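# Place jointed cable runway across three supports with four arms

## Task

Set the hinged cable runway down so it rests on all three supports, sitting inside the lugs of each, with one of its ends on the tallest support; then open the grippers and pull the arms away. It only counts if the runway stays put on its own once no robot is holding it.

## Robot and tools

SETUP
Four identical i2rt Big YAM arms work together: arm1, arm2, arm3 and arm4. Each has six revolute joints, a two-finger gripper, and a camera on its wrist (arm1_cam_wrist, arm2_cam_wrist, arm3_cam_wrist, arm4_cam_wrist). Two fixed room cameras, cam_high and cam_low, watch the scene. With joints 1 and 6 at zero and the hand level and pointing forward, the wrist camera rides on top of the hand looking toward the fingertips. A hand can reach roughly 1.0 m from its joint-1 axis.

FRAMES
Everything shares one scene frame: origin on the floor, +z upward. The hand point is the midpoint between the fingertips; the hand's z axis runs along the fingers, and the fingers open and close along its y axis. Hand poses depend on each foot's true placement, which is never printed. In practice you command only joint angles, so work from joint readings and images.

JOINTS (all absolute targets, radians except the gripper)
joint1_rad: -2.879 to 2.879, tolerance 0.045. Rotates the whole arm about its base; positive is counter-clockwise viewed from above; zero unfolds the arm toward where its base faces.
joint2_rad: 0 to 3.141, tolerance 0.14. Shoulder. Zero has the upper arm lying roughly level pointing backward; increasing it lifts the arm up and then over to the front.
joint3_rad: 0 to 3.019, tolerance 0.09. Elbow. Zero folds the forearm back onto the upper arm; larger values straighten it.
joint4_rad: -1.692 to 1.57, tolerance 0.055. Hand pitch; positive tilts the fingers up.
joint5_rad: -1.57 to 1.57, tolerance 0.03. Sideways hand swing; positive goes to the arm's right.
joint6_rad: -2.094 to 2.094, tolerance 0.035. Hand roll; positive is clockwise when looking from behind the hand.
gripper_m: 0 to 0.093 metres, tolerance 0.003. Fingertip separation (not an offset). Each finger pad squeezes with up to about 50-62 N, less on some units.
Joints move at different speeds, so the hand can sweep a wide arc between postures; plan intermediate postures.

TOOLS
execute_actions: arguments "actions" (a list holding exactly one action, or empty) and optional "cameras" (list of camera names, or "all"; omitted or null means all, [] means none; an unknown name rejects the call). An action is an object keyed by "arm1".."arm4"; each value is {"joints": {...}} naming any subset of joint1_rad..joint6_rad and gripper_m with absolute target values. All arms in the action start at once and may finish at different moments. An empty list only reports state and images. Any unknown key or out-of-range number rejects the whole call and nothing moves. Example: {"actions":[{"arm2":{"joints":{"joint1_rad":0.3,"gripper_m":0.05}}}],"cameras":["cam_high"]}.
wait: "seconds" from 0 to 10; sends nothing new and returns state and images.
zoom_image: "camera" plus "region" [x0, y0, x1, y1] in pixels of that camera's latest full image, top-left is (0,0), at most 504x504. Only cameras in the latest result can be zoomed.
finished_scene: "scene", the integer of the current scene. Irreversible; it reports whether the goal was met and opens the next task. Replying with no tool call ends everything.

READING RESULTS
Each result gives per-robot state, then images in the order listed on the "pictures" line. joint_positions are the measured angles. joint_status tells how each commanded motion ended: "off_target" means it stopped short and may still be pushing; "contact_stop" or "time_out" means it now holds where it stopped, though a timed-out joint may keep a target up to 0.375, 0.375, 0.113, 0.225, 0.075, 0.3 rad (joints 1-6) from where it is and keep pushing, listed under on_its_own. "held at" in on_its_own is the held target, not the actual position. "joint command not followed", usually with a "cause:" line, means the self/inter-arm collision check blocked that arm's joint targets (its gripper target still runs); such joints read "not_followed" and may be retried automatically with later actions until valid targets are given. An empty-action call never shows this line. joint torques are raw drive outputs in joint order, with per-arm offset, scale and noise, nonzero even in free air; friction can fake or hide loads. There is no contact line between robots. If any result reports a stop, the remaining execute_actions, wait and finished_scene calls in that same reply are skipped.

CAUTIONS
Joints omitted from an action can still be driving toward old targets. Tiny changes near the current reading may produce no motion. To relieve a pushing joint, command its reported position. Arms do not halt on contact and can shove hard; the collision check ignores fingers, gripper housings and wrist cameras and may react late. A hard squeeze between two robots fails the task and stops everything; a hard strike can too. Objects touching robots are fine. Loaded joints droop over time. Never knock items off the work area or onto the floor, and avoid drops, slips and slams. The simulation keeps running while you compose replies, with the last command held.

HEAT
Sustained load warms motors, even between calls. A MOTOR HOT line appears from 85 °C; at 100 °C that arm and its gripper go limp until cooled, reported as an OVER-TEMPERATURE FAULT, and its unreached keys read "limit_stop_at_motor_heat" (resend those targets). Some heat persists into the next task. Release loads and stop pushing when possible.

Each tool is called after "Call:" as name(argument=value, ...) on one line, values as JSON.

## Session

Call:
execute_actions(actions=[])

Scene clock: 0.00 s.
Joint torques (N m, as the arm reports them, + toward a larger angle): no reading
arm1.joint_positions: joint1_rad=+0.287 joint2_rad=+0.421 joint3_rad=+1.361 joint4_rad=-1.348 joint5_rad=+0.218 joint6_rad=-0.182 gripper_m=+0.094
arm1.joint_status: not commanded
arm1.hand: x=-0.9758 y=-0.1720 z=+1.5284 quat_wxyz=(-0.551, +0.198, -0.811, +0.030) (m; scene frame)
arm2.joint_positions: joint1_rad=+0.252 joint2_rad=+0.431 joint3_rad=+1.395 joint4_rad=-1.267 joint5_rad=+0.293 joint6_rad=+0.338 gripper_m=+0.094
arm2.joint_status: not commanded
arm2.hand: x=-0.2085 y=-0.5095 z=+1.5828 quat_wxyz=(-0.397, +0.443, -0.671, -0.444) (m; scene frame)
arm3.joint_positions: joint1_rad=+0.189 joint2_rad=+0.598 joint3_rad=+1.331 joint4_rad=-1.504 joint5_rad=-0.228 joint6_rad=-0.152 gripper_m=+0.094
arm3.joint_status: not commanded
arm3.hand: x=+0.2925 y=+0.1366 z=+1.5024 quat_wxyz=(-0.361, -0.439, -0.805, +0.168) (m; scene frame)
arm4.joint_positions: joint1_rad=+0.192 joint2_rad=+0.452 joint3_rad=+1.406 joint4_rad=-1.332 joint5_rad=+0.126 joint6_rad=-0.070 gripper_m=+0.094
arm4.joint_status: not commanded
arm4.hand: x=+0.9673 y=-0.1582 z=+1.6082 quat_wxyz=(+0.002, -0.819, -0.108, +0.563) (m; scene frame)
pictures: arm1_cam_wrist, arm2_cam_wrist, arm3_cam_wrist, arm4_cam_wrist, cam_high, cam_low
Images, in order (width x height): arm1_cam_wrist 616x616, arm2_cam_wrist 616x616, arm3_cam_wrist 616x616, arm4_cam_wrist 616x616, cam_high 504x504, cam_low 504x504.

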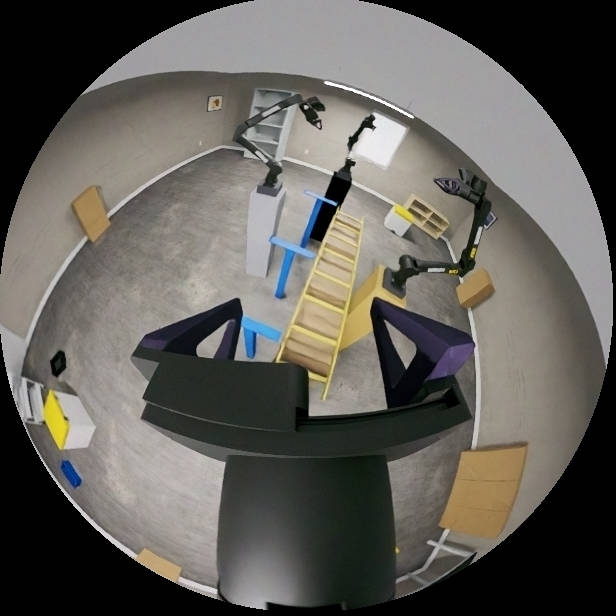

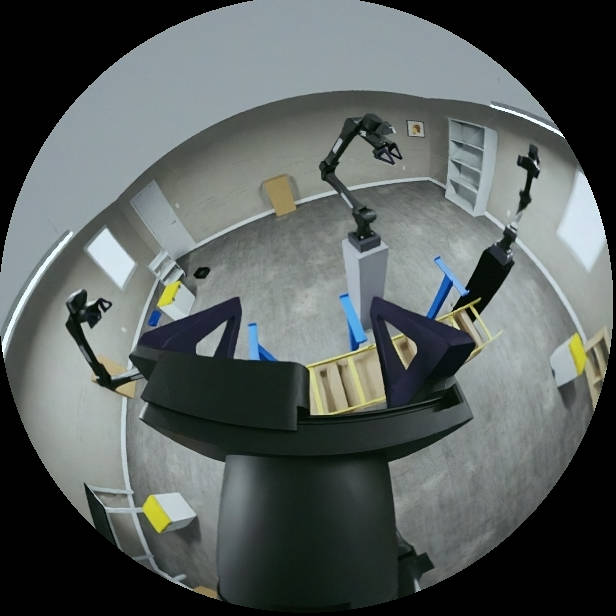

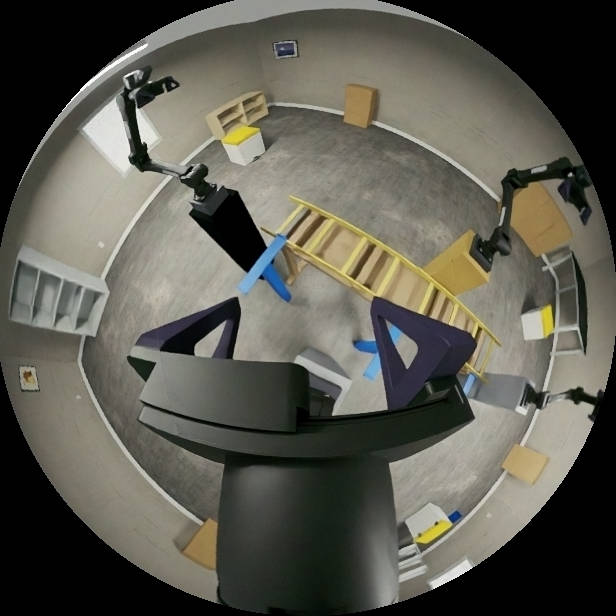

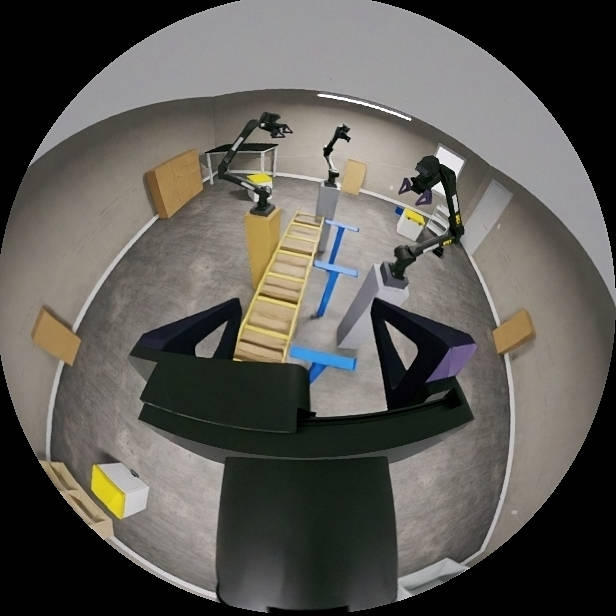

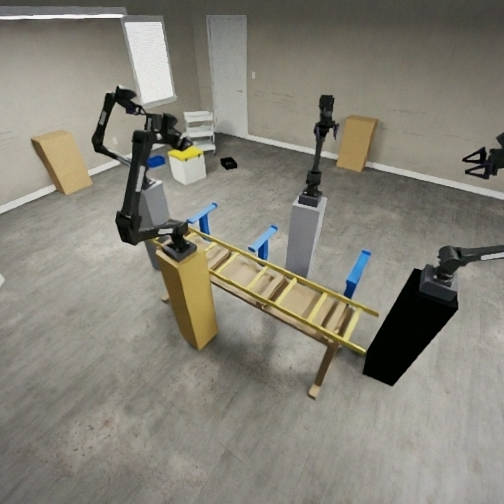

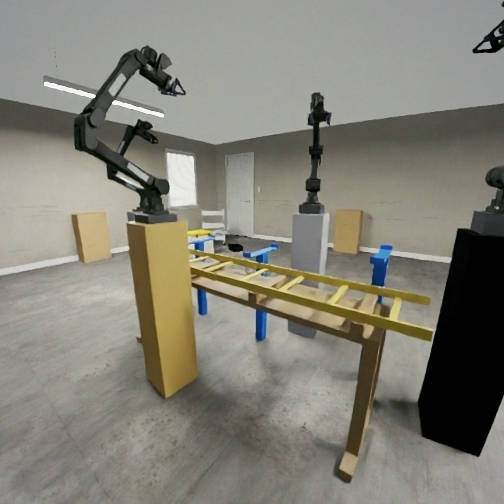

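Call:
zoom_image(camera="cam_high", region=[130, 180, 400, 380])

Call:
zoom_image(camera="cam_low", region=[170, 210, 450, 360])

Call:
execute_actions(actions=[{"arm1":{"joints":{"joint1_rad":0,"joint2_rad":1.2,"joint3_rad":1.2,"joint4_rad":-1.57,"joint5_rad":0,"joint6_rad":0}},"arm2":{"joints":{"joint1_rad":0,"joint2_rad":1.0,"joint3_rad":1.0,"joint4_rad":-1.57,"joint5_rad":0,"joint6_rad":0}},"arm3":{"joints":{"joint1_rad":0,"joint2_rad":1.0,"joint3_rad":1.2,"joint4_rad":-1.57,"joint5_rad":0,"joint6_rad":0}},"arm4":{"joints":{"joint1_rad":0,"joint2_rad":1.2,"joint3_rad":1.0,"joint4_rad":-1.37,"joint5_rad":0,"joint6_rad":0}}}])

Region (130, 180, 400, 380) of cam_high's 504x504 image, scaled by 1.867, with more detail than that image has; it fills the top 373 rows of this view, and the rest is white.

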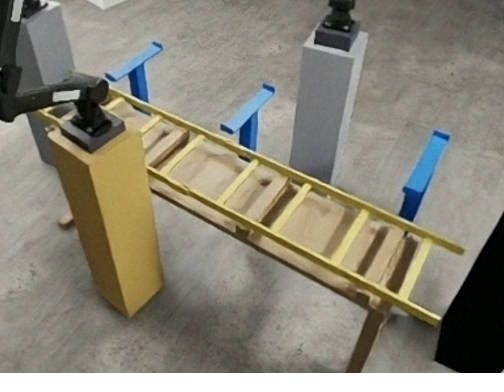

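Region (170, 210, 450, 360) of cam_low's 504x504 image, scaled by 1.800, with more detail than that image has; it fills the top 270 rows of this view, and the rest is white.

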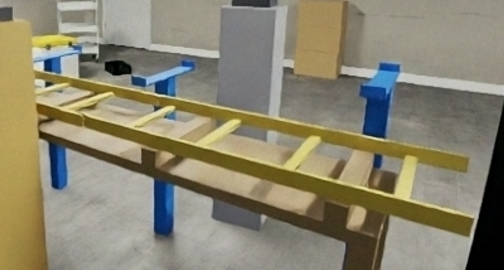

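Scene clock: 4.03 s.
Joint torques (N m, as the arm reports them, + toward a larger angle): arm1=[-0.46 -7.42  9.13 -0.14 -0.05  0.19] | arm2=[-0.67 -6.98  9.98 -0.22 -0.15 -0.12] | arm3=[ 1.42 -8.19  9.29  0.    0.25  0.11] | arm4=[-1.8  -6.62 10.32  0.02 -0.12  0.17]
arm1.joint_positions: joint1_rad=+0.009 joint2_rad=+1.189 joint3_rad=+1.208 joint4_rad=-1.558 joint5_rad=+0.003 joint6_rad=-0.013 gripper_m=+0.094
arm1.joint_status: all done
arm1.hand: x=-0.7997 y=-0.1564 z=+1.2367 quat_wxyz=(-0.014, +0.082, -0.997, +0.009) (m; scene frame)
arm2.joint_positions: joint1_rad=+0.008 joint2_rad=+1.005 joint3_rad=+0.984 joint4_rad=-1.553 joint5_rad=+0.004 joint6_rad=+0.008 gripper_m=+0.094
arm2.joint_status: all done
arm2.hand: x=-0.2145 y=-0.4126 z=+1.2220 quat_wxyz=(+0.005, +0.673, -0.740, +0.001) (m; scene frame)
arm3.joint_positions: joint1_rad=+0.001 joint2_rad=+1.008 joint3_rad=+1.193 joint4_rad=-1.555 joint5_rad=-0.004 joint6_rad=-0.009 gripper_m=+0.094
arm3.joint_status: all done
arm3.hand: x=+0.2316 y=+0.0200 z=+1.3312 quat_wxyz=(-0.074, -0.651, -0.753, +0.064) (m; scene frame)
arm4.joint_positions: joint1_rad=+0.004 joint2_rad=+1.200 joint3_rad=+0.993 joint4_rad=-1.358 joint5_rad=+0.002 joint6_rad=-0.014 gripper_m=+0.094
arm4.joint_status: all done
arm4.hand: x=+0.8031 y=-0.1571 z=+1.2140 quat_wxyz=(+0.008, -0.999, -0.047, +0.004) (m; scene frame)
pictures: arm1_cam_wrist, arm2_cam_wrist, arm3_cam_wrist, arm4_cam_wrist, cam_high, cam_low
Images, in order (width x height): arm1_cam_wrist 616x616, arm2_cam_wrist 616x616, arm3_cam_wrist 616x616, arm4_cam_wrist 616x616, cam_high 504x504, cam_low 504x504.

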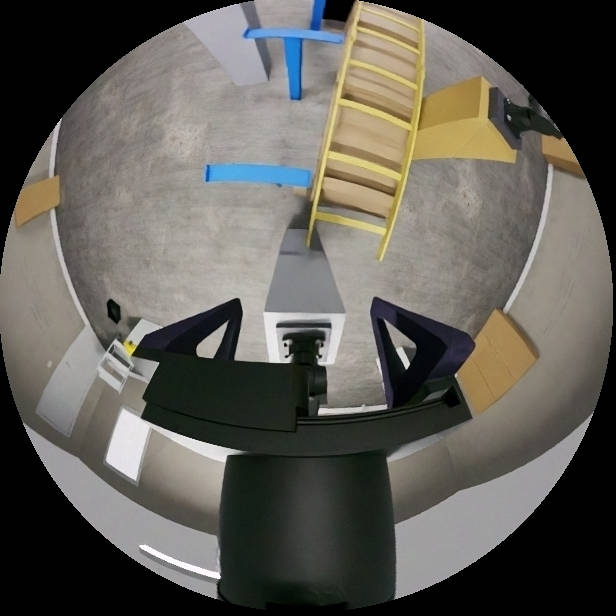

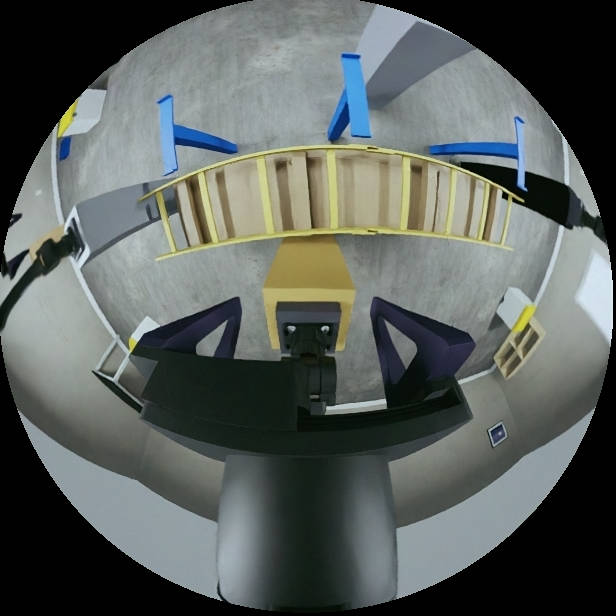

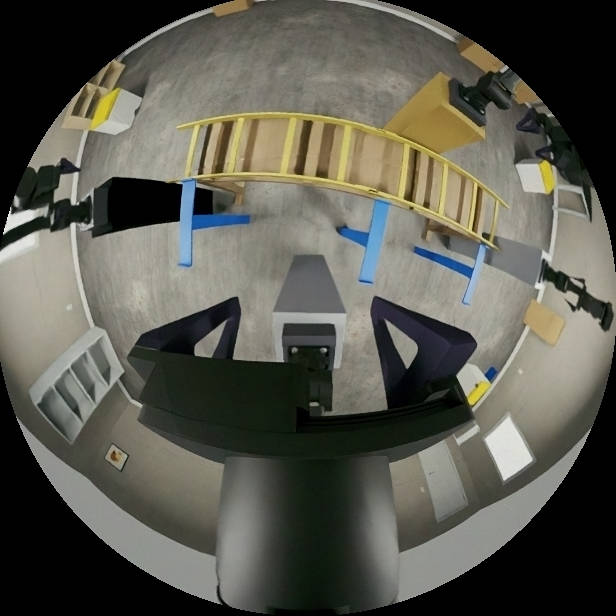

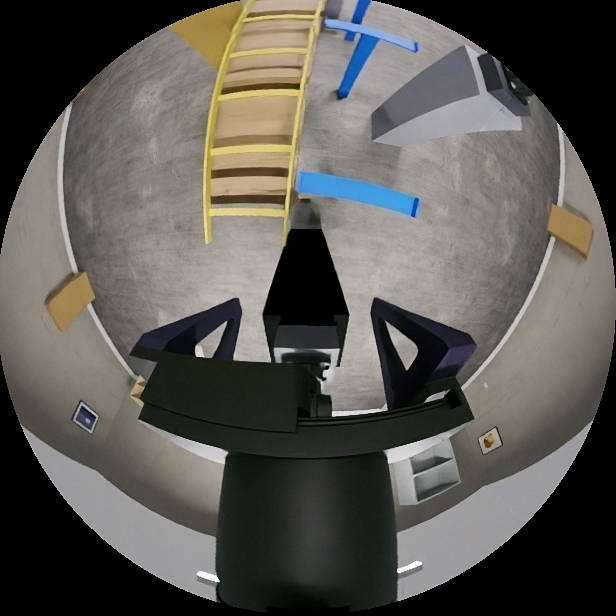

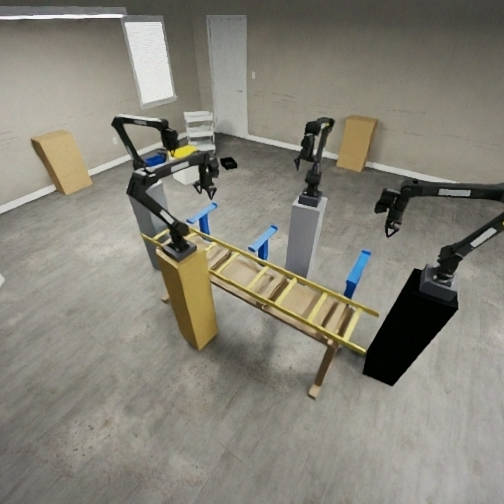

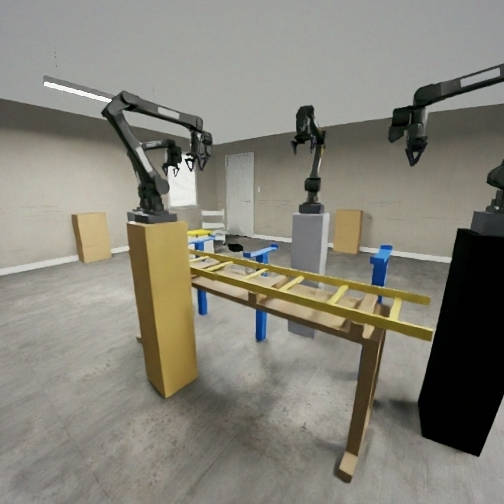

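Call:
execute_actions(actions=[{"arm1":{"joints":{"joint2_rad":1.7,"joint3_rad":1.7}},"arm2":{"joints":{"joint3_rad":0.6,"joint4_rad":-1.17}},"arm3":{"joints":{"joint4_rad":-0.9}},"arm4":{"joints":{"joint1_rad":0.5}}}], cameras=["arm1_cam_wrist"])

Call:
execute_actions(actions=[{"arm1":{"joints":{"joint1_rad":-0.5}},"arm2":{"joints":{"joint1_rad":0.4,"joint2_rad":1.5,"joint3_rad":1.1}},"arm3":{"joints":{"joint1_rad":0.4}},"arm4":{"joints":{"joint2_rad":1.7,"joint4_rad":-0.87}}}])

Scene clock: 8.47 s.
Joint torques (N m, as the arm reports them, + toward a larger angle): arm1=[ -1.66 -15.56  13.97   0.31  -0.05   0.21] | arm2=[-1.58 -5.37  7.98  1.   -0.1  -0.08] | arm3=[ 1.38 -9.32 10.17  2.66  0.25  0.11] | arm4=[-1.45 -6.92 10.31 -0.03 -0.04  0.16]
arm1.joint_positions: joint1_rad=+0.009 joint2_rad=+1.685 joint3_rad=+1.640 joint4_rad=-1.567 joint5_rad=+0.003 joint6_rad=-0.012 gripper_m=+0.094
arm1.joint_status: all done
arm1.hand: x=-0.6311 y=-0.1313 z=+1.2039 quat_wxyz=(+0.021, +0.081, -0.996, +0.011) (m; scene frame)
arm2.joint_positions: joint1_rad=+0.008 joint2_rad=+0.997 joint3_rad=+0.600 joint4_rad=-1.187 joint5_rad=+0.004 joint6_rad=+0.008 gripper_m=+0.094
arm2.joint_status: all done
arm2.hand: x=-0.2189 y=-0.4484 z=+1.0814 quat_wxyz=(+0.009, +0.673, -0.739, +0.005) (m; scene frame)
arm3.joint_positions: joint1_rad=+0.001 joint2_rad=+1.008 joint3_rad=+1.193 joint4_rad=-0.922 joint5_rad=-0.004 joint6_rad=-0.009 gripper_m=+0.094
arm3.joint_status: all done
arm3.hand: x=+0.2498 y=-0.1124 z=+1.4062 quat_wxyz=(-0.303, -0.598, -0.693, +0.266) (m; scene frame)
arm4.joint_positions: joint1_rad=+0.500 joint2_rad=+1.200 joint3_rad=+0.993 joint4_rad=-1.358 joint5_rad=+0.000 joint6_rad=-0.012 gripper_m=+0.094
arm4.joint_status: all done
arm4.hand: x=+0.8541 y=-0.3080 z=+1.2119 quat_wxyz=(+0.006, -0.957, -0.290, +0.002) (m; scene frame)
pictures: arm1_cam_wrist
Images, in order (width x height): arm1_cam_wrist 616x616.

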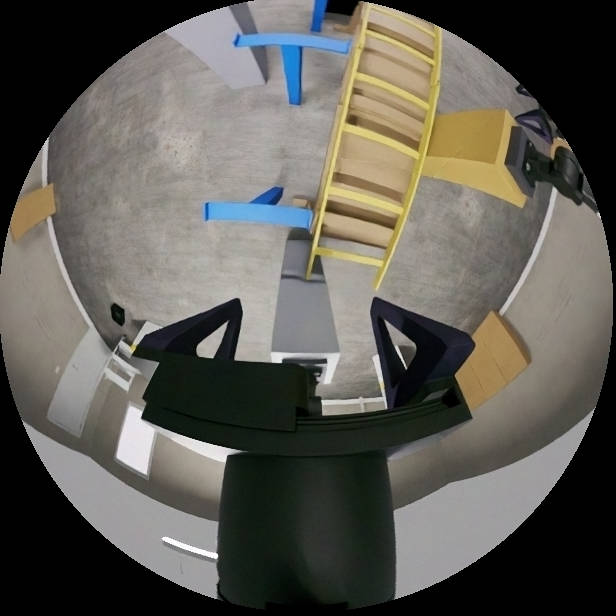

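Scene clock: 9.87 s.
Joint torques (N m, as the arm reports them, + toward a larger angle): arm1=[  0.16 -14.79  14.07   0.01   0.03   0.12] | arm2=[ -1.49 -14.31  10.63   0.63  -0.07  -0.09] | arm3=[ 1.08 -9.29 10.16  2.66  0.16  0.1 ] | arm4=[ -1.51 -13.67   8.09   0.92  -0.05   0.15]
arm1.joint_positions: joint1_rad=-0.509 joint2_rad=+1.685 joint3_rad=+1.640 joint4_rad=-1.567 joint5_rad=+0.001 joint6_rad=-0.010 gripper_m=+0.094
arm1.joint_status: all done
arm1.hand: x=-0.6592 y=-0.3873 z=+1.2082 quat_wxyz=(+0.019, -0.178, -0.984, +0.005) (m; scene frame)
arm2.joint_positions: joint1_rad=+0.404 joint2_rad=+1.490 joint3_rad=+1.065 joint4_rad=-1.179 joint5_rad=+0.002 joint6_rad=+0.007 gripper_m=+0.094
arm2.joint_status: all done
arm2.hand: x=-0.3599 y=-0.2895 z=+1.1004 quat_wxyz=(+0.014, +0.806, -0.592, +0.012) (m; scene frame)
arm3.joint_positions: joint1_rad=+0.404 joint2_rad=+1.008 joint3_rad=+1.193 joint4_rad=-0.922 joint5_rad=-0.001 joint6_rad=-0.008 gripper_m=+0.094
arm3.joint_status: all done
arm3.hand: x=+0.4138 y=-0.0549 z=+1.4060 quat_wxyz=(-0.350, -0.448, -0.798, +0.200) (m; scene frame)
arm4.joint_positions: joint1_rad=+0.500 joint2_rad=+1.707 joint3_rad=+0.993 joint4_rad=-0.883 joint5_rad=+0.000 joint6_rad=-0.012 gripper_m=+0.094
arm4.joint_status: all done
arm4.hand: x=+0.7701 y=-0.3599 z=+1.0285 quat_wxyz=(+0.010, -0.957, -0.290, -0.013) (m; scene frame)
pictures: arm1_cam_wrist, arm2_cam_wrist, arm3_cam_wrist, arm4_cam_wrist, cam_high, cam_low
Images, in order (width x height): arm1_cam_wrist 616x616, arm2_cam_wrist 616x616, arm3_cam_wrist 616x616, arm4_cam_wrist 616x616, cam_high 504x504, cam_low 504x504.

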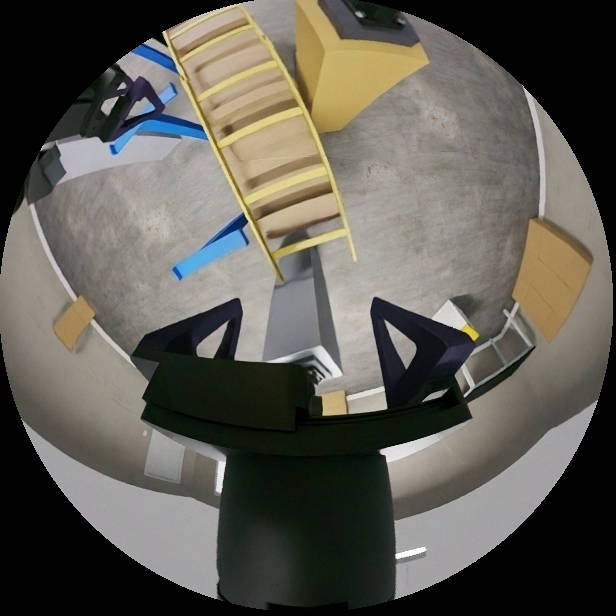

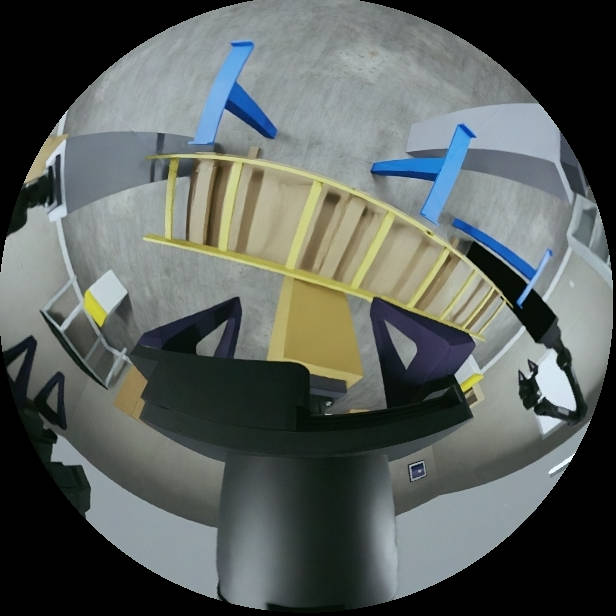

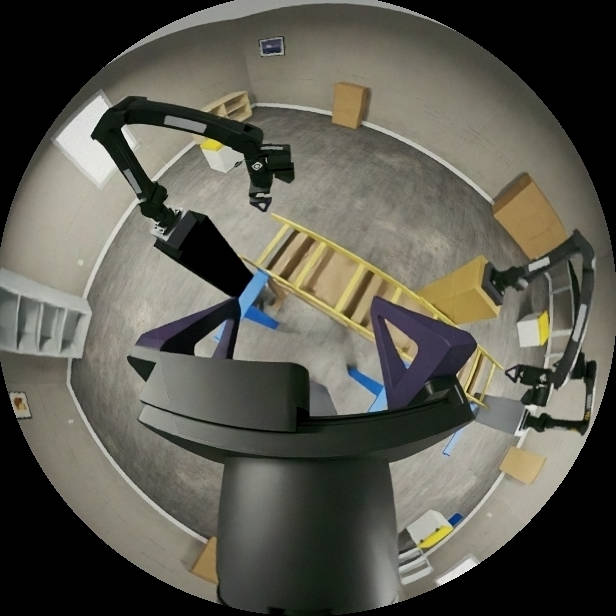

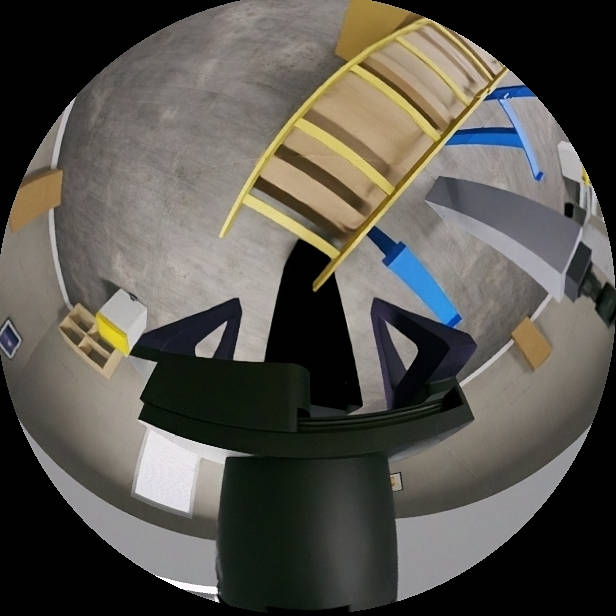

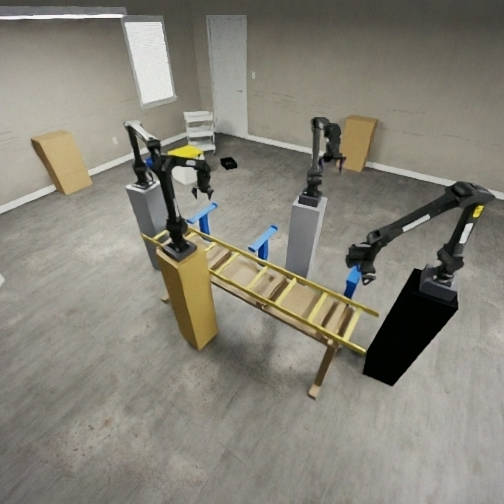

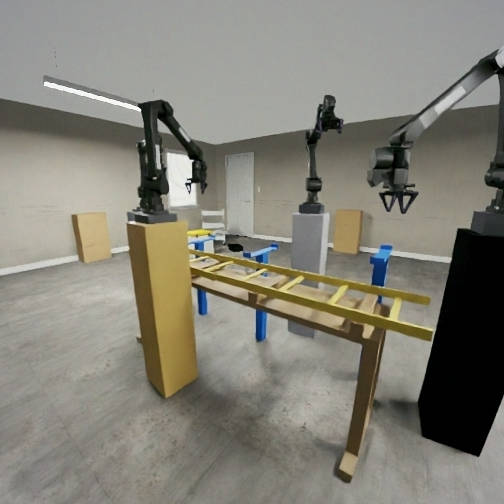

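Call:
execute_actions(actions=[{"arm1":{"joints":{"joint1_rad":-0.475,"joint2_rad":1.632,"joint3_rad":0.827,"joint4_rad":-0.766,"joint6_rad":-1.907}},"arm2":{"joints":{"joint1_rad":0.36,"joint2_rad":1.625,"joint3_rad":0.733,"joint4_rad":-0.679,"joint6_rad":0.258}},"arm3":{"joints":{"joint1_rad":0.076,"joint2_rad":2.25,"joint3_rad":1.83,"joint4_rad":-1.13,"joint6_rad":0.211}},"arm4":{"joints":{"joint1_rad":0.432,"joint2_rad":1.83,"joint3_rad":0.881,"joint4_rad":-0.622,"joint6_rad":-1.065}}}])

Scene clock: 22.63 s.
Joint torques (N m, as the arm reports them, + toward a larger angle): arm1=[ -0.2  -10.17   6.11   0.77  -0.1   -0.17] | arm2=[ -1.1  -14.36   5.53   0.81  -0.01   0.07] | arm3=[  1.88 -29.26   9.62  -0.28   0.18   0.12] | arm4=[ -0.96 -13.56   6.04   0.89  -0.12  -0.15]
arm1.joint_positions: joint1_rad=-0.484 joint2_rad=+1.615 joint3_rad=+0.836 joint4_rad=-0.780 joint5_rad=+0.001 joint6_rad=-1.894 gripper_m=+0.094
arm1.joint_status: all done
arm1.hand: x=-0.7711 y=-0.3385 z=+0.9625 quat_wxyz=(+0.004, +0.700, -0.714, +0.011) (m; scene frame)
arm2.joint_positions: joint1_rad=+0.365 joint2_rad=+1.631 joint3_rad=+0.729 joint4_rad=-0.696 joint5_rad=+0.002 joint6_rad=+0.250 gripper_m=+0.094
arm2.joint_status: all done
arm2.hand: x=-0.3313 y=-0.3398 z=+0.9492 quat_wxyz=(+0.011, +0.715, -0.699, +0.011) (m; scene frame)
arm3.joint_positions: joint1_rad=+0.070 joint2_rad=+2.261 joint3_rad=+1.805 joint4_rad=-1.119 joint5_rad=-0.001 joint6_rad=+0.202 gripper_m=+0.094
arm3.joint_status: all done
arm3.hand: x=+0.3231 y=-0.3233 z=+0.9780 quat_wxyz=(+0.004, -0.706, -0.708, -0.002) (m; scene frame)
arm4.joint_positions: joint1_rad=+0.426 joint2_rad=+1.835 joint3_rad=+0.879 joint4_rad=-0.635 joint5_rad=+0.000 joint6_rad=-1.051 gripper_m=+0.094
arm4.joint_status: all done
arm4.hand: x=+0.7724 y=-0.3216 z=+0.9485 quat_wxyz=(+0.003, -0.713, -0.701, -0.013) (m; scene frame)
pictures: arm1_cam_wrist, arm2_cam_wrist, arm3_cam_wrist, arm4_cam_wrist, cam_high, cam_low
Images, in order (width x height): arm1_cam_wrist 616x616, arm2_cam_wrist 616x616, arm3_cam_wrist 616x616, arm4_cam_wrist 616x616, cam_high 504x504, cam_low 504x504.

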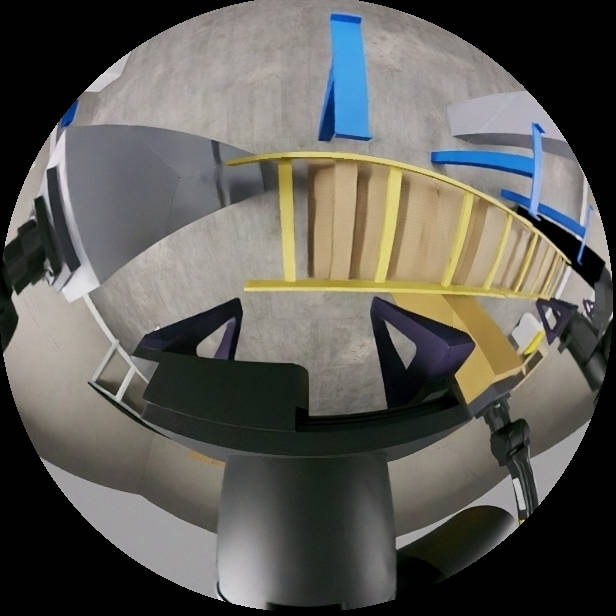

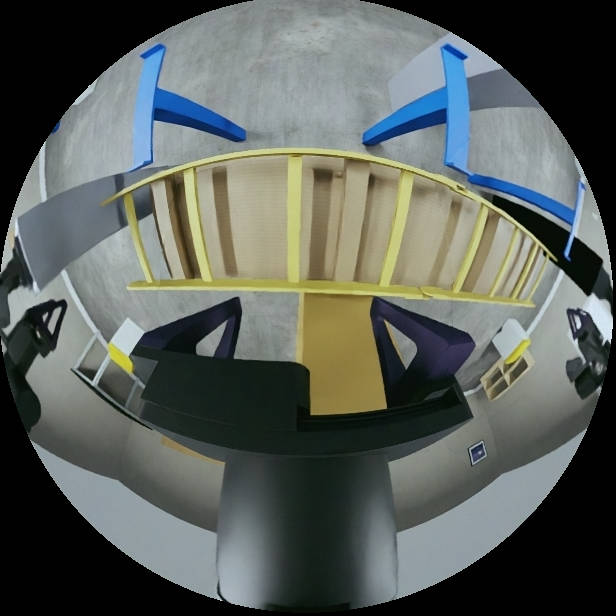

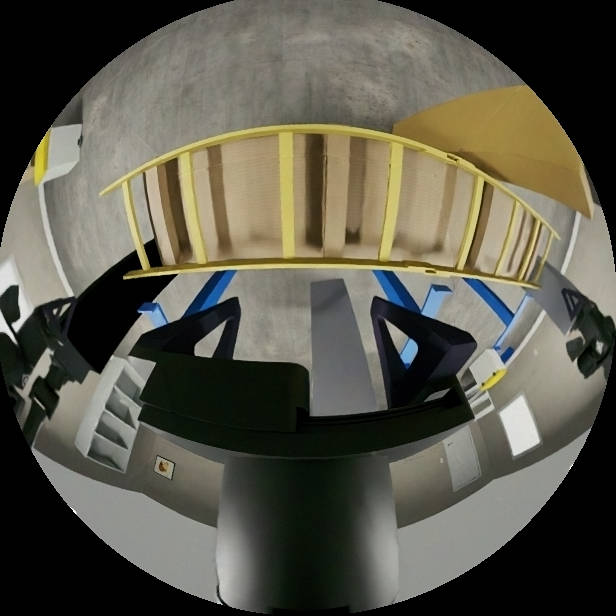

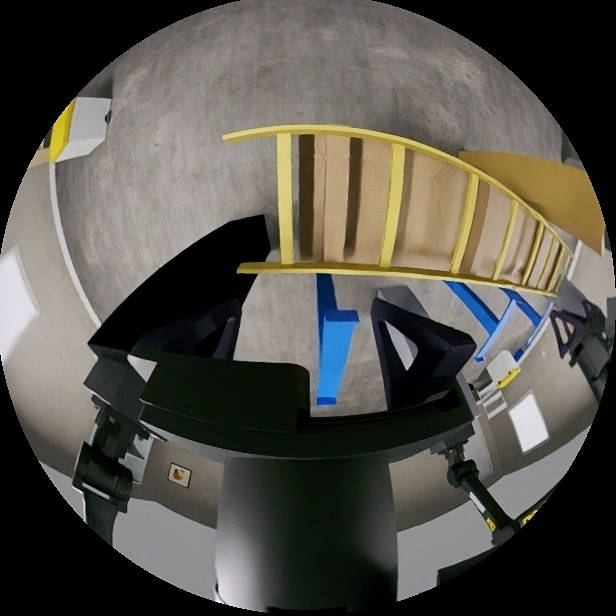

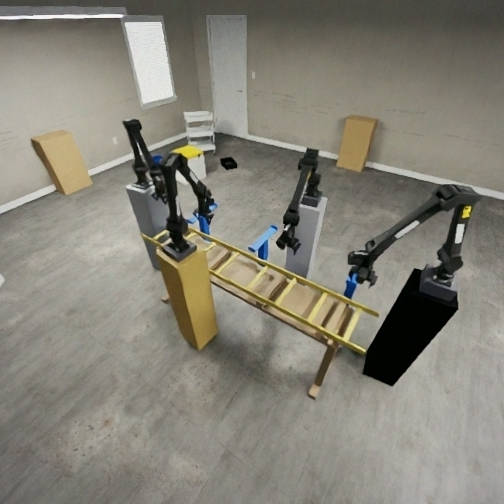

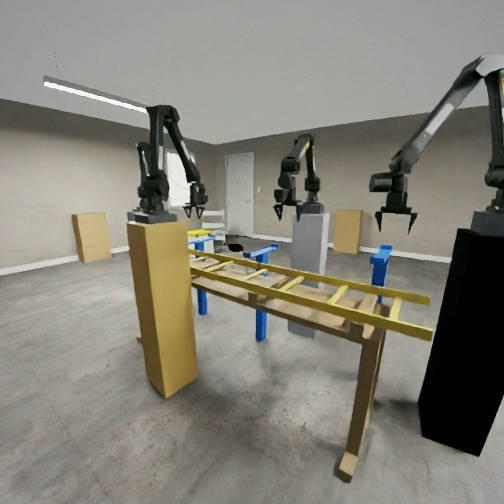

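Call:
execute_actions(actions=[{"arm1":{"joints":{"joint1_rad":-0.565,"joint2_rad":2.008,"joint3_rad":0.721,"joint4_rad":-0.27,"joint6_rad":-2.02}},"arm2":{"joints":{"joint1_rad":0.45,"joint2_rad":2.064,"joint3_rad":0.70,"joint4_rad":-0.19,"joint6_rad":0.38}},"arm3":{"joints":{"joint1_rad":0.114,"joint2_rad":2.625,"joint3_rad":2.03,"joint4_rad":-0.93,"joint6_rad":0.255}},"arm4":{"joints":{"joint1_rad":0.55,"joint2_rad":2.219,"joint3_rad":0.86,"joint4_rad":-0.19,"joint6_rad":-0.955}}}])

Scene clock: 29.30 s.
Joint torques (N m, as the arm reports them, + toward a larger angle): arm1=[ -0.39 -12.07   2.68   0.99  -0.03  -0.13] | arm2=[ -0.44 -15.4    1.91   1.15  -0.03  -0.01] | arm3=[  0.8  -32.42   8.08   0.62   0.18   0.12] | arm4=[ -1.83 -14.62   2.48   0.94  -0.12   0.16]
arm1.joint_positions: joint1_rad=-0.565 joint2_rad=+1.995 joint3_rad=+0.725 joint4_rad=-0.282 joint5_rad=+0.001 joint6_rad=-2.007 gripper_m=+0.094
arm1.joint_status: all done
arm1.hand: x=-0.8048 y=-0.3600 z=+0.8085 quat_wxyz=(+0.004, +0.712, -0.702, +0.014) (m; scene frame)
arm2.joint_positions: joint1_rad=+0.451 joint2_rad=+2.059 joint3_rad=+0.698 joint4_rad=-0.209 joint5_rad=+0.002 joint6_rad=+0.372 gripper_m=+0.094
arm2.joint_status: all done
arm2.hand: x=-0.3597 y=-0.3529 z=+0.8040 quat_wxyz=(+0.004, +0.702, -0.712, -0.002) (m; scene frame)
arm3.joint_positions: joint1_rad=+0.119 joint2_rad=+2.635 joint3_rad=+2.013 joint4_rad=-0.938 joint5_rad=-0.001 joint6_rad=+0.246 gripper_m=+0.094
arm3.joint_status: all done
arm3.hand: x=+0.3645 y=-0.3555 z=+0.7991 quat_wxyz=(-0.002, -0.704, -0.710, +0.002) (m; scene frame)
arm4.joint_positions: joint1_rad=+0.556 joint2_rad=+2.225 joint3_rad=+0.858 joint4_rad=-0.203 joint5_rad=+0.000 joint6_rad=-0.969 gripper_m=+0.094
arm4.joint_status: all done
arm4.hand: x=+0.8146 y=-0.3533 z=+0.7973 quat_wxyz=(+0.005, -0.696, -0.718, -0.003) (m; scene frame)
pictures: arm1_cam_wrist, arm2_cam_wrist, arm3_cam_wrist, arm4_cam_wrist, cam_high, cam_low
Images, in order (width x height): arm1_cam_wrist 616x616, arm2_cam_wrist 616x616, arm3_cam_wrist 616x616, arm4_cam_wrist 616x616, cam_high 504x504, cam_low 504x504.

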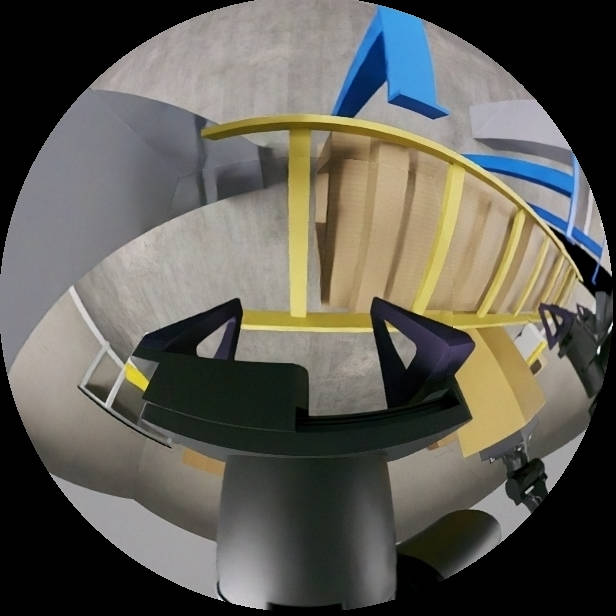

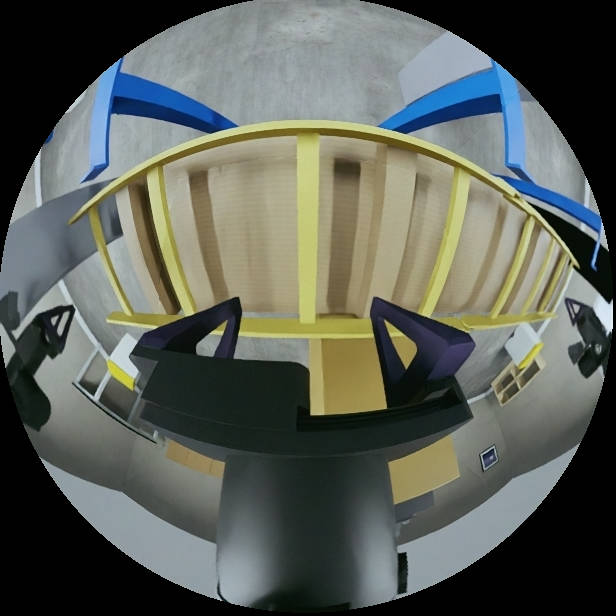

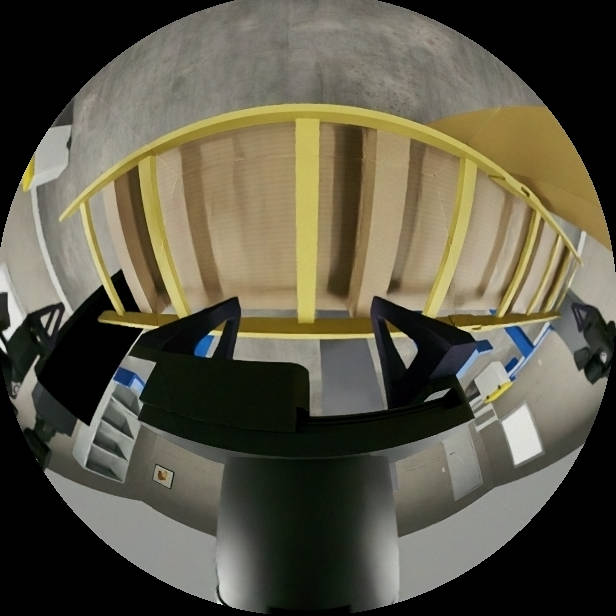

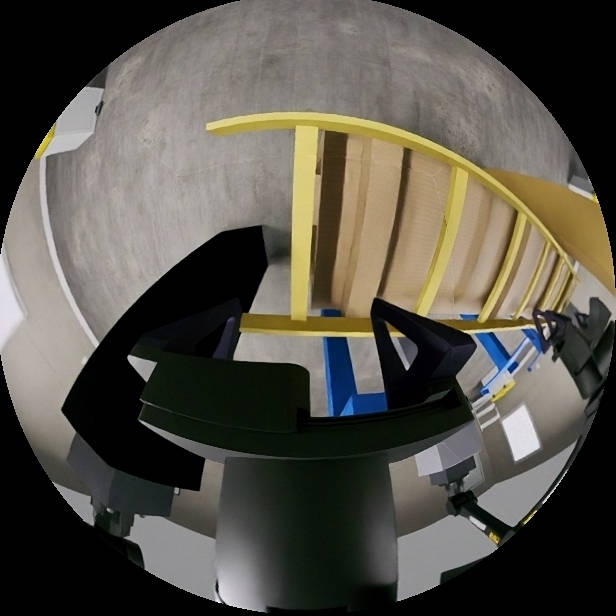

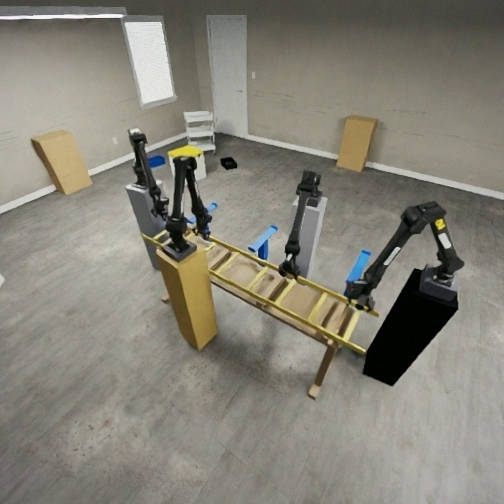

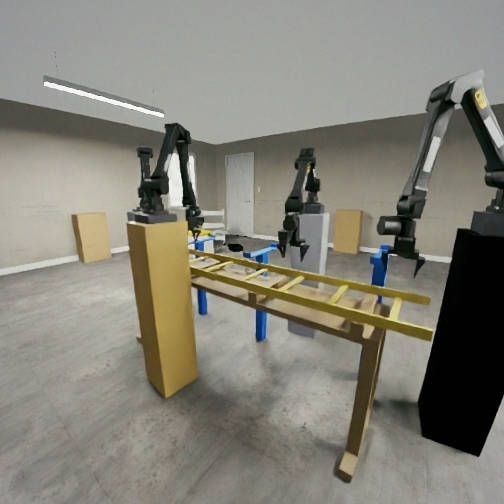

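Call:
execute_actions(actions=[{"arm1":{"joints":{"joint1_rad":-0.578,"joint2_rad":2.465,"joint3_rad":0.862,"joint4_rad":0.03,"joint6_rad":-2.0}},"arm2":{"joints":{"joint2_rad":2.52,"joint3_rad":0.87,"joint4_rad":0.1}},"arm3":{"joints":{"joint2_rad":2.94,"joint3_rad":2.265,"joint4_rad":-0.865}},"arm4":{"joints":{"joint1_rad":0.565,"joint2_rad":2.62,"joint3_rad":1.05,"joint4_rad":0.022,"joint6_rad":-0.92}}}])

Scene clock: 32.67 s.
Joint torques (N m, as the arm reports them, + toward a larger angle): arm1=[ -1.46 -14.01   0.13   0.74  -0.09   0.1 ] | arm2=[  0.29 -17.11  -0.74   0.89   0.03   0.05] | arm3=[  0.96 -32.03   8.03   0.44   0.18   0.11] | arm4=[ -0.88 -15.88   0.93   0.64  -0.11   0.16]
arm1.joint_positions: joint1_rad=-0.565 joint2_rad=+2.460 joint3_rad=+0.857 joint4_rad=+0.018 joint5_rad=+0.001 joint6_rad=-2.007 gripper_m=+0.094
arm1.joint_status: all done
arm1.hand: x=-0.8180 y=-0.3566 z=+0.6600 quat_wxyz=(+0.009, +0.712, -0.702, -0.001) (m; scene frame)
arm2.joint_positions: joint1_rad=+0.451 joint2_rad=+2.524 joint3_rad=+0.867 joint4_rad=+0.083 joint5_rad=+0.002 joint6_rad=+0.372 gripper_m=+0.094
arm2.joint_status: all done
arm2.hand: x=-0.3601 y=-0.3564 z=+0.6583 quat_wxyz=(+0.005, +0.702, -0.712, +0.000) (m; scene frame)
arm3.joint_positions: joint1_rad=+0.119 joint2_rad=+2.946 joint3_rad=+2.243 joint4_rad=-0.871 joint5_rad=-0.001 joint6_rad=+0.246 gripper_m=+0.094
arm3.joint_status: all done
arm3.hand: x=+0.3638 y=-0.3535 z=+0.6575 quat_wxyz=(+0.003, -0.704, -0.710, -0.002) (m; scene frame)
arm4.joint_positions: joint1_rad=+0.557 joint2_rad=+2.624 joint3_rad=+1.043 joint4_rad=+0.017 joint5_rad=+0.000 joint6_rad=-0.934 gripper_m=+0.094
arm4.joint_status: all done
arm4.hand: x=+0.8153 y=-0.3509 z=+0.6587 quat_wxyz=(+0.006, -0.709, -0.705, +0.000) (m; scene frame)
pictures: arm1_cam_wrist, arm2_cam_wrist, arm3_cam_wrist, arm4_cam_wrist, cam_high, cam_low
Images, in order (width x height): arm1_cam_wrist 616x616, arm2_cam_wrist 616x616, arm3_cam_wrist 616x616, arm4_cam_wrist 616x616, cam_high 504x504, cam_low 504x504.

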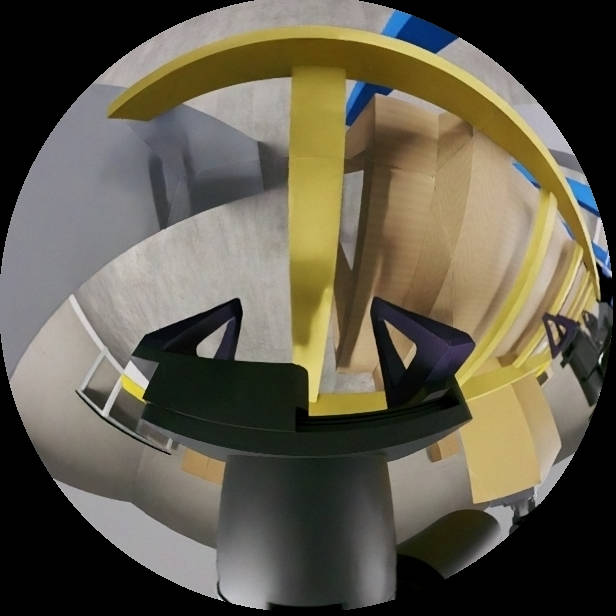

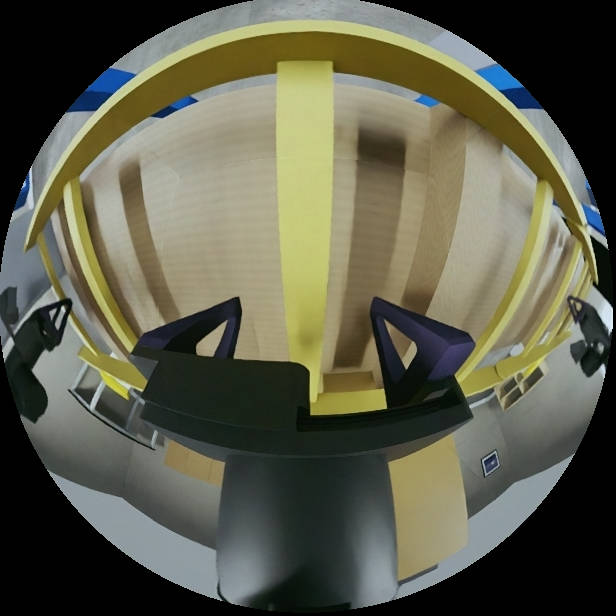

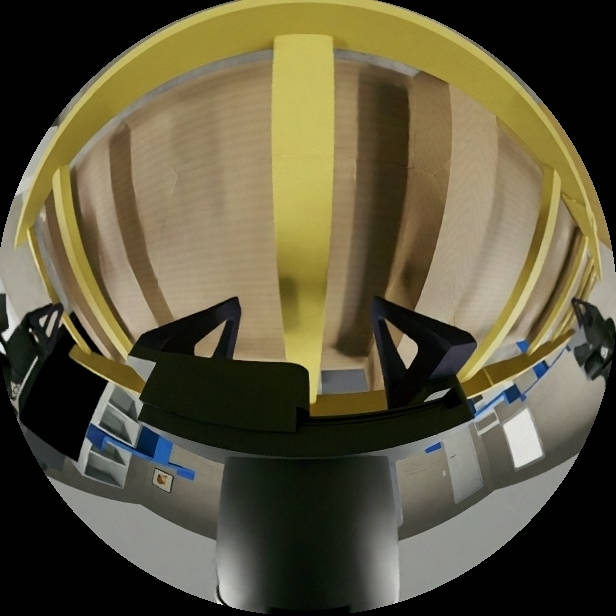

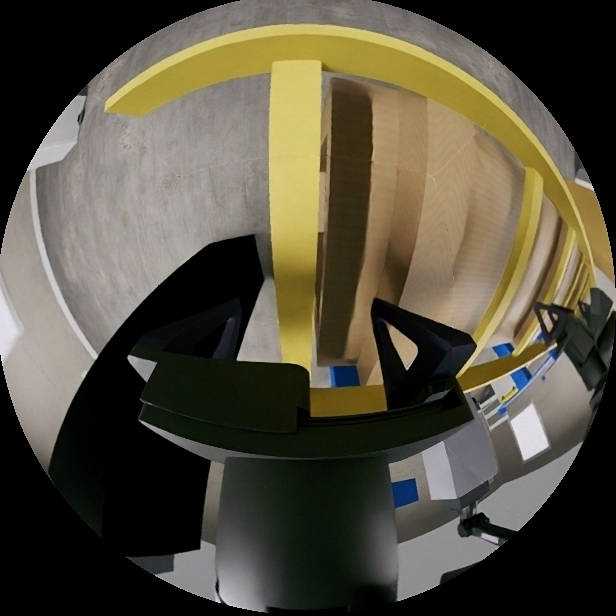

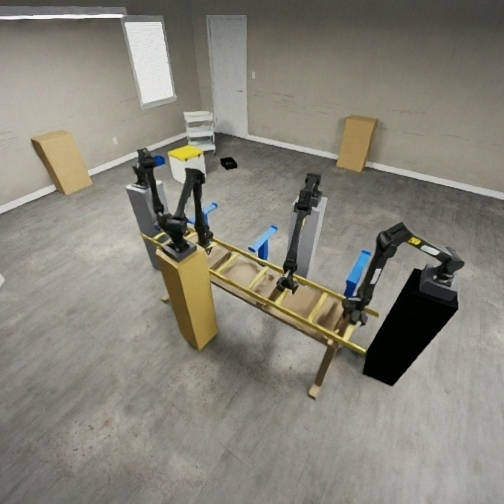

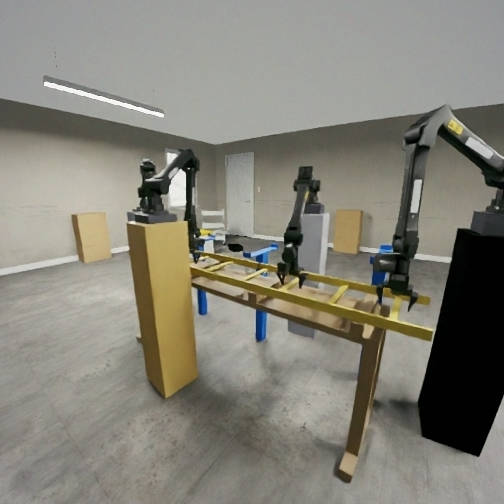

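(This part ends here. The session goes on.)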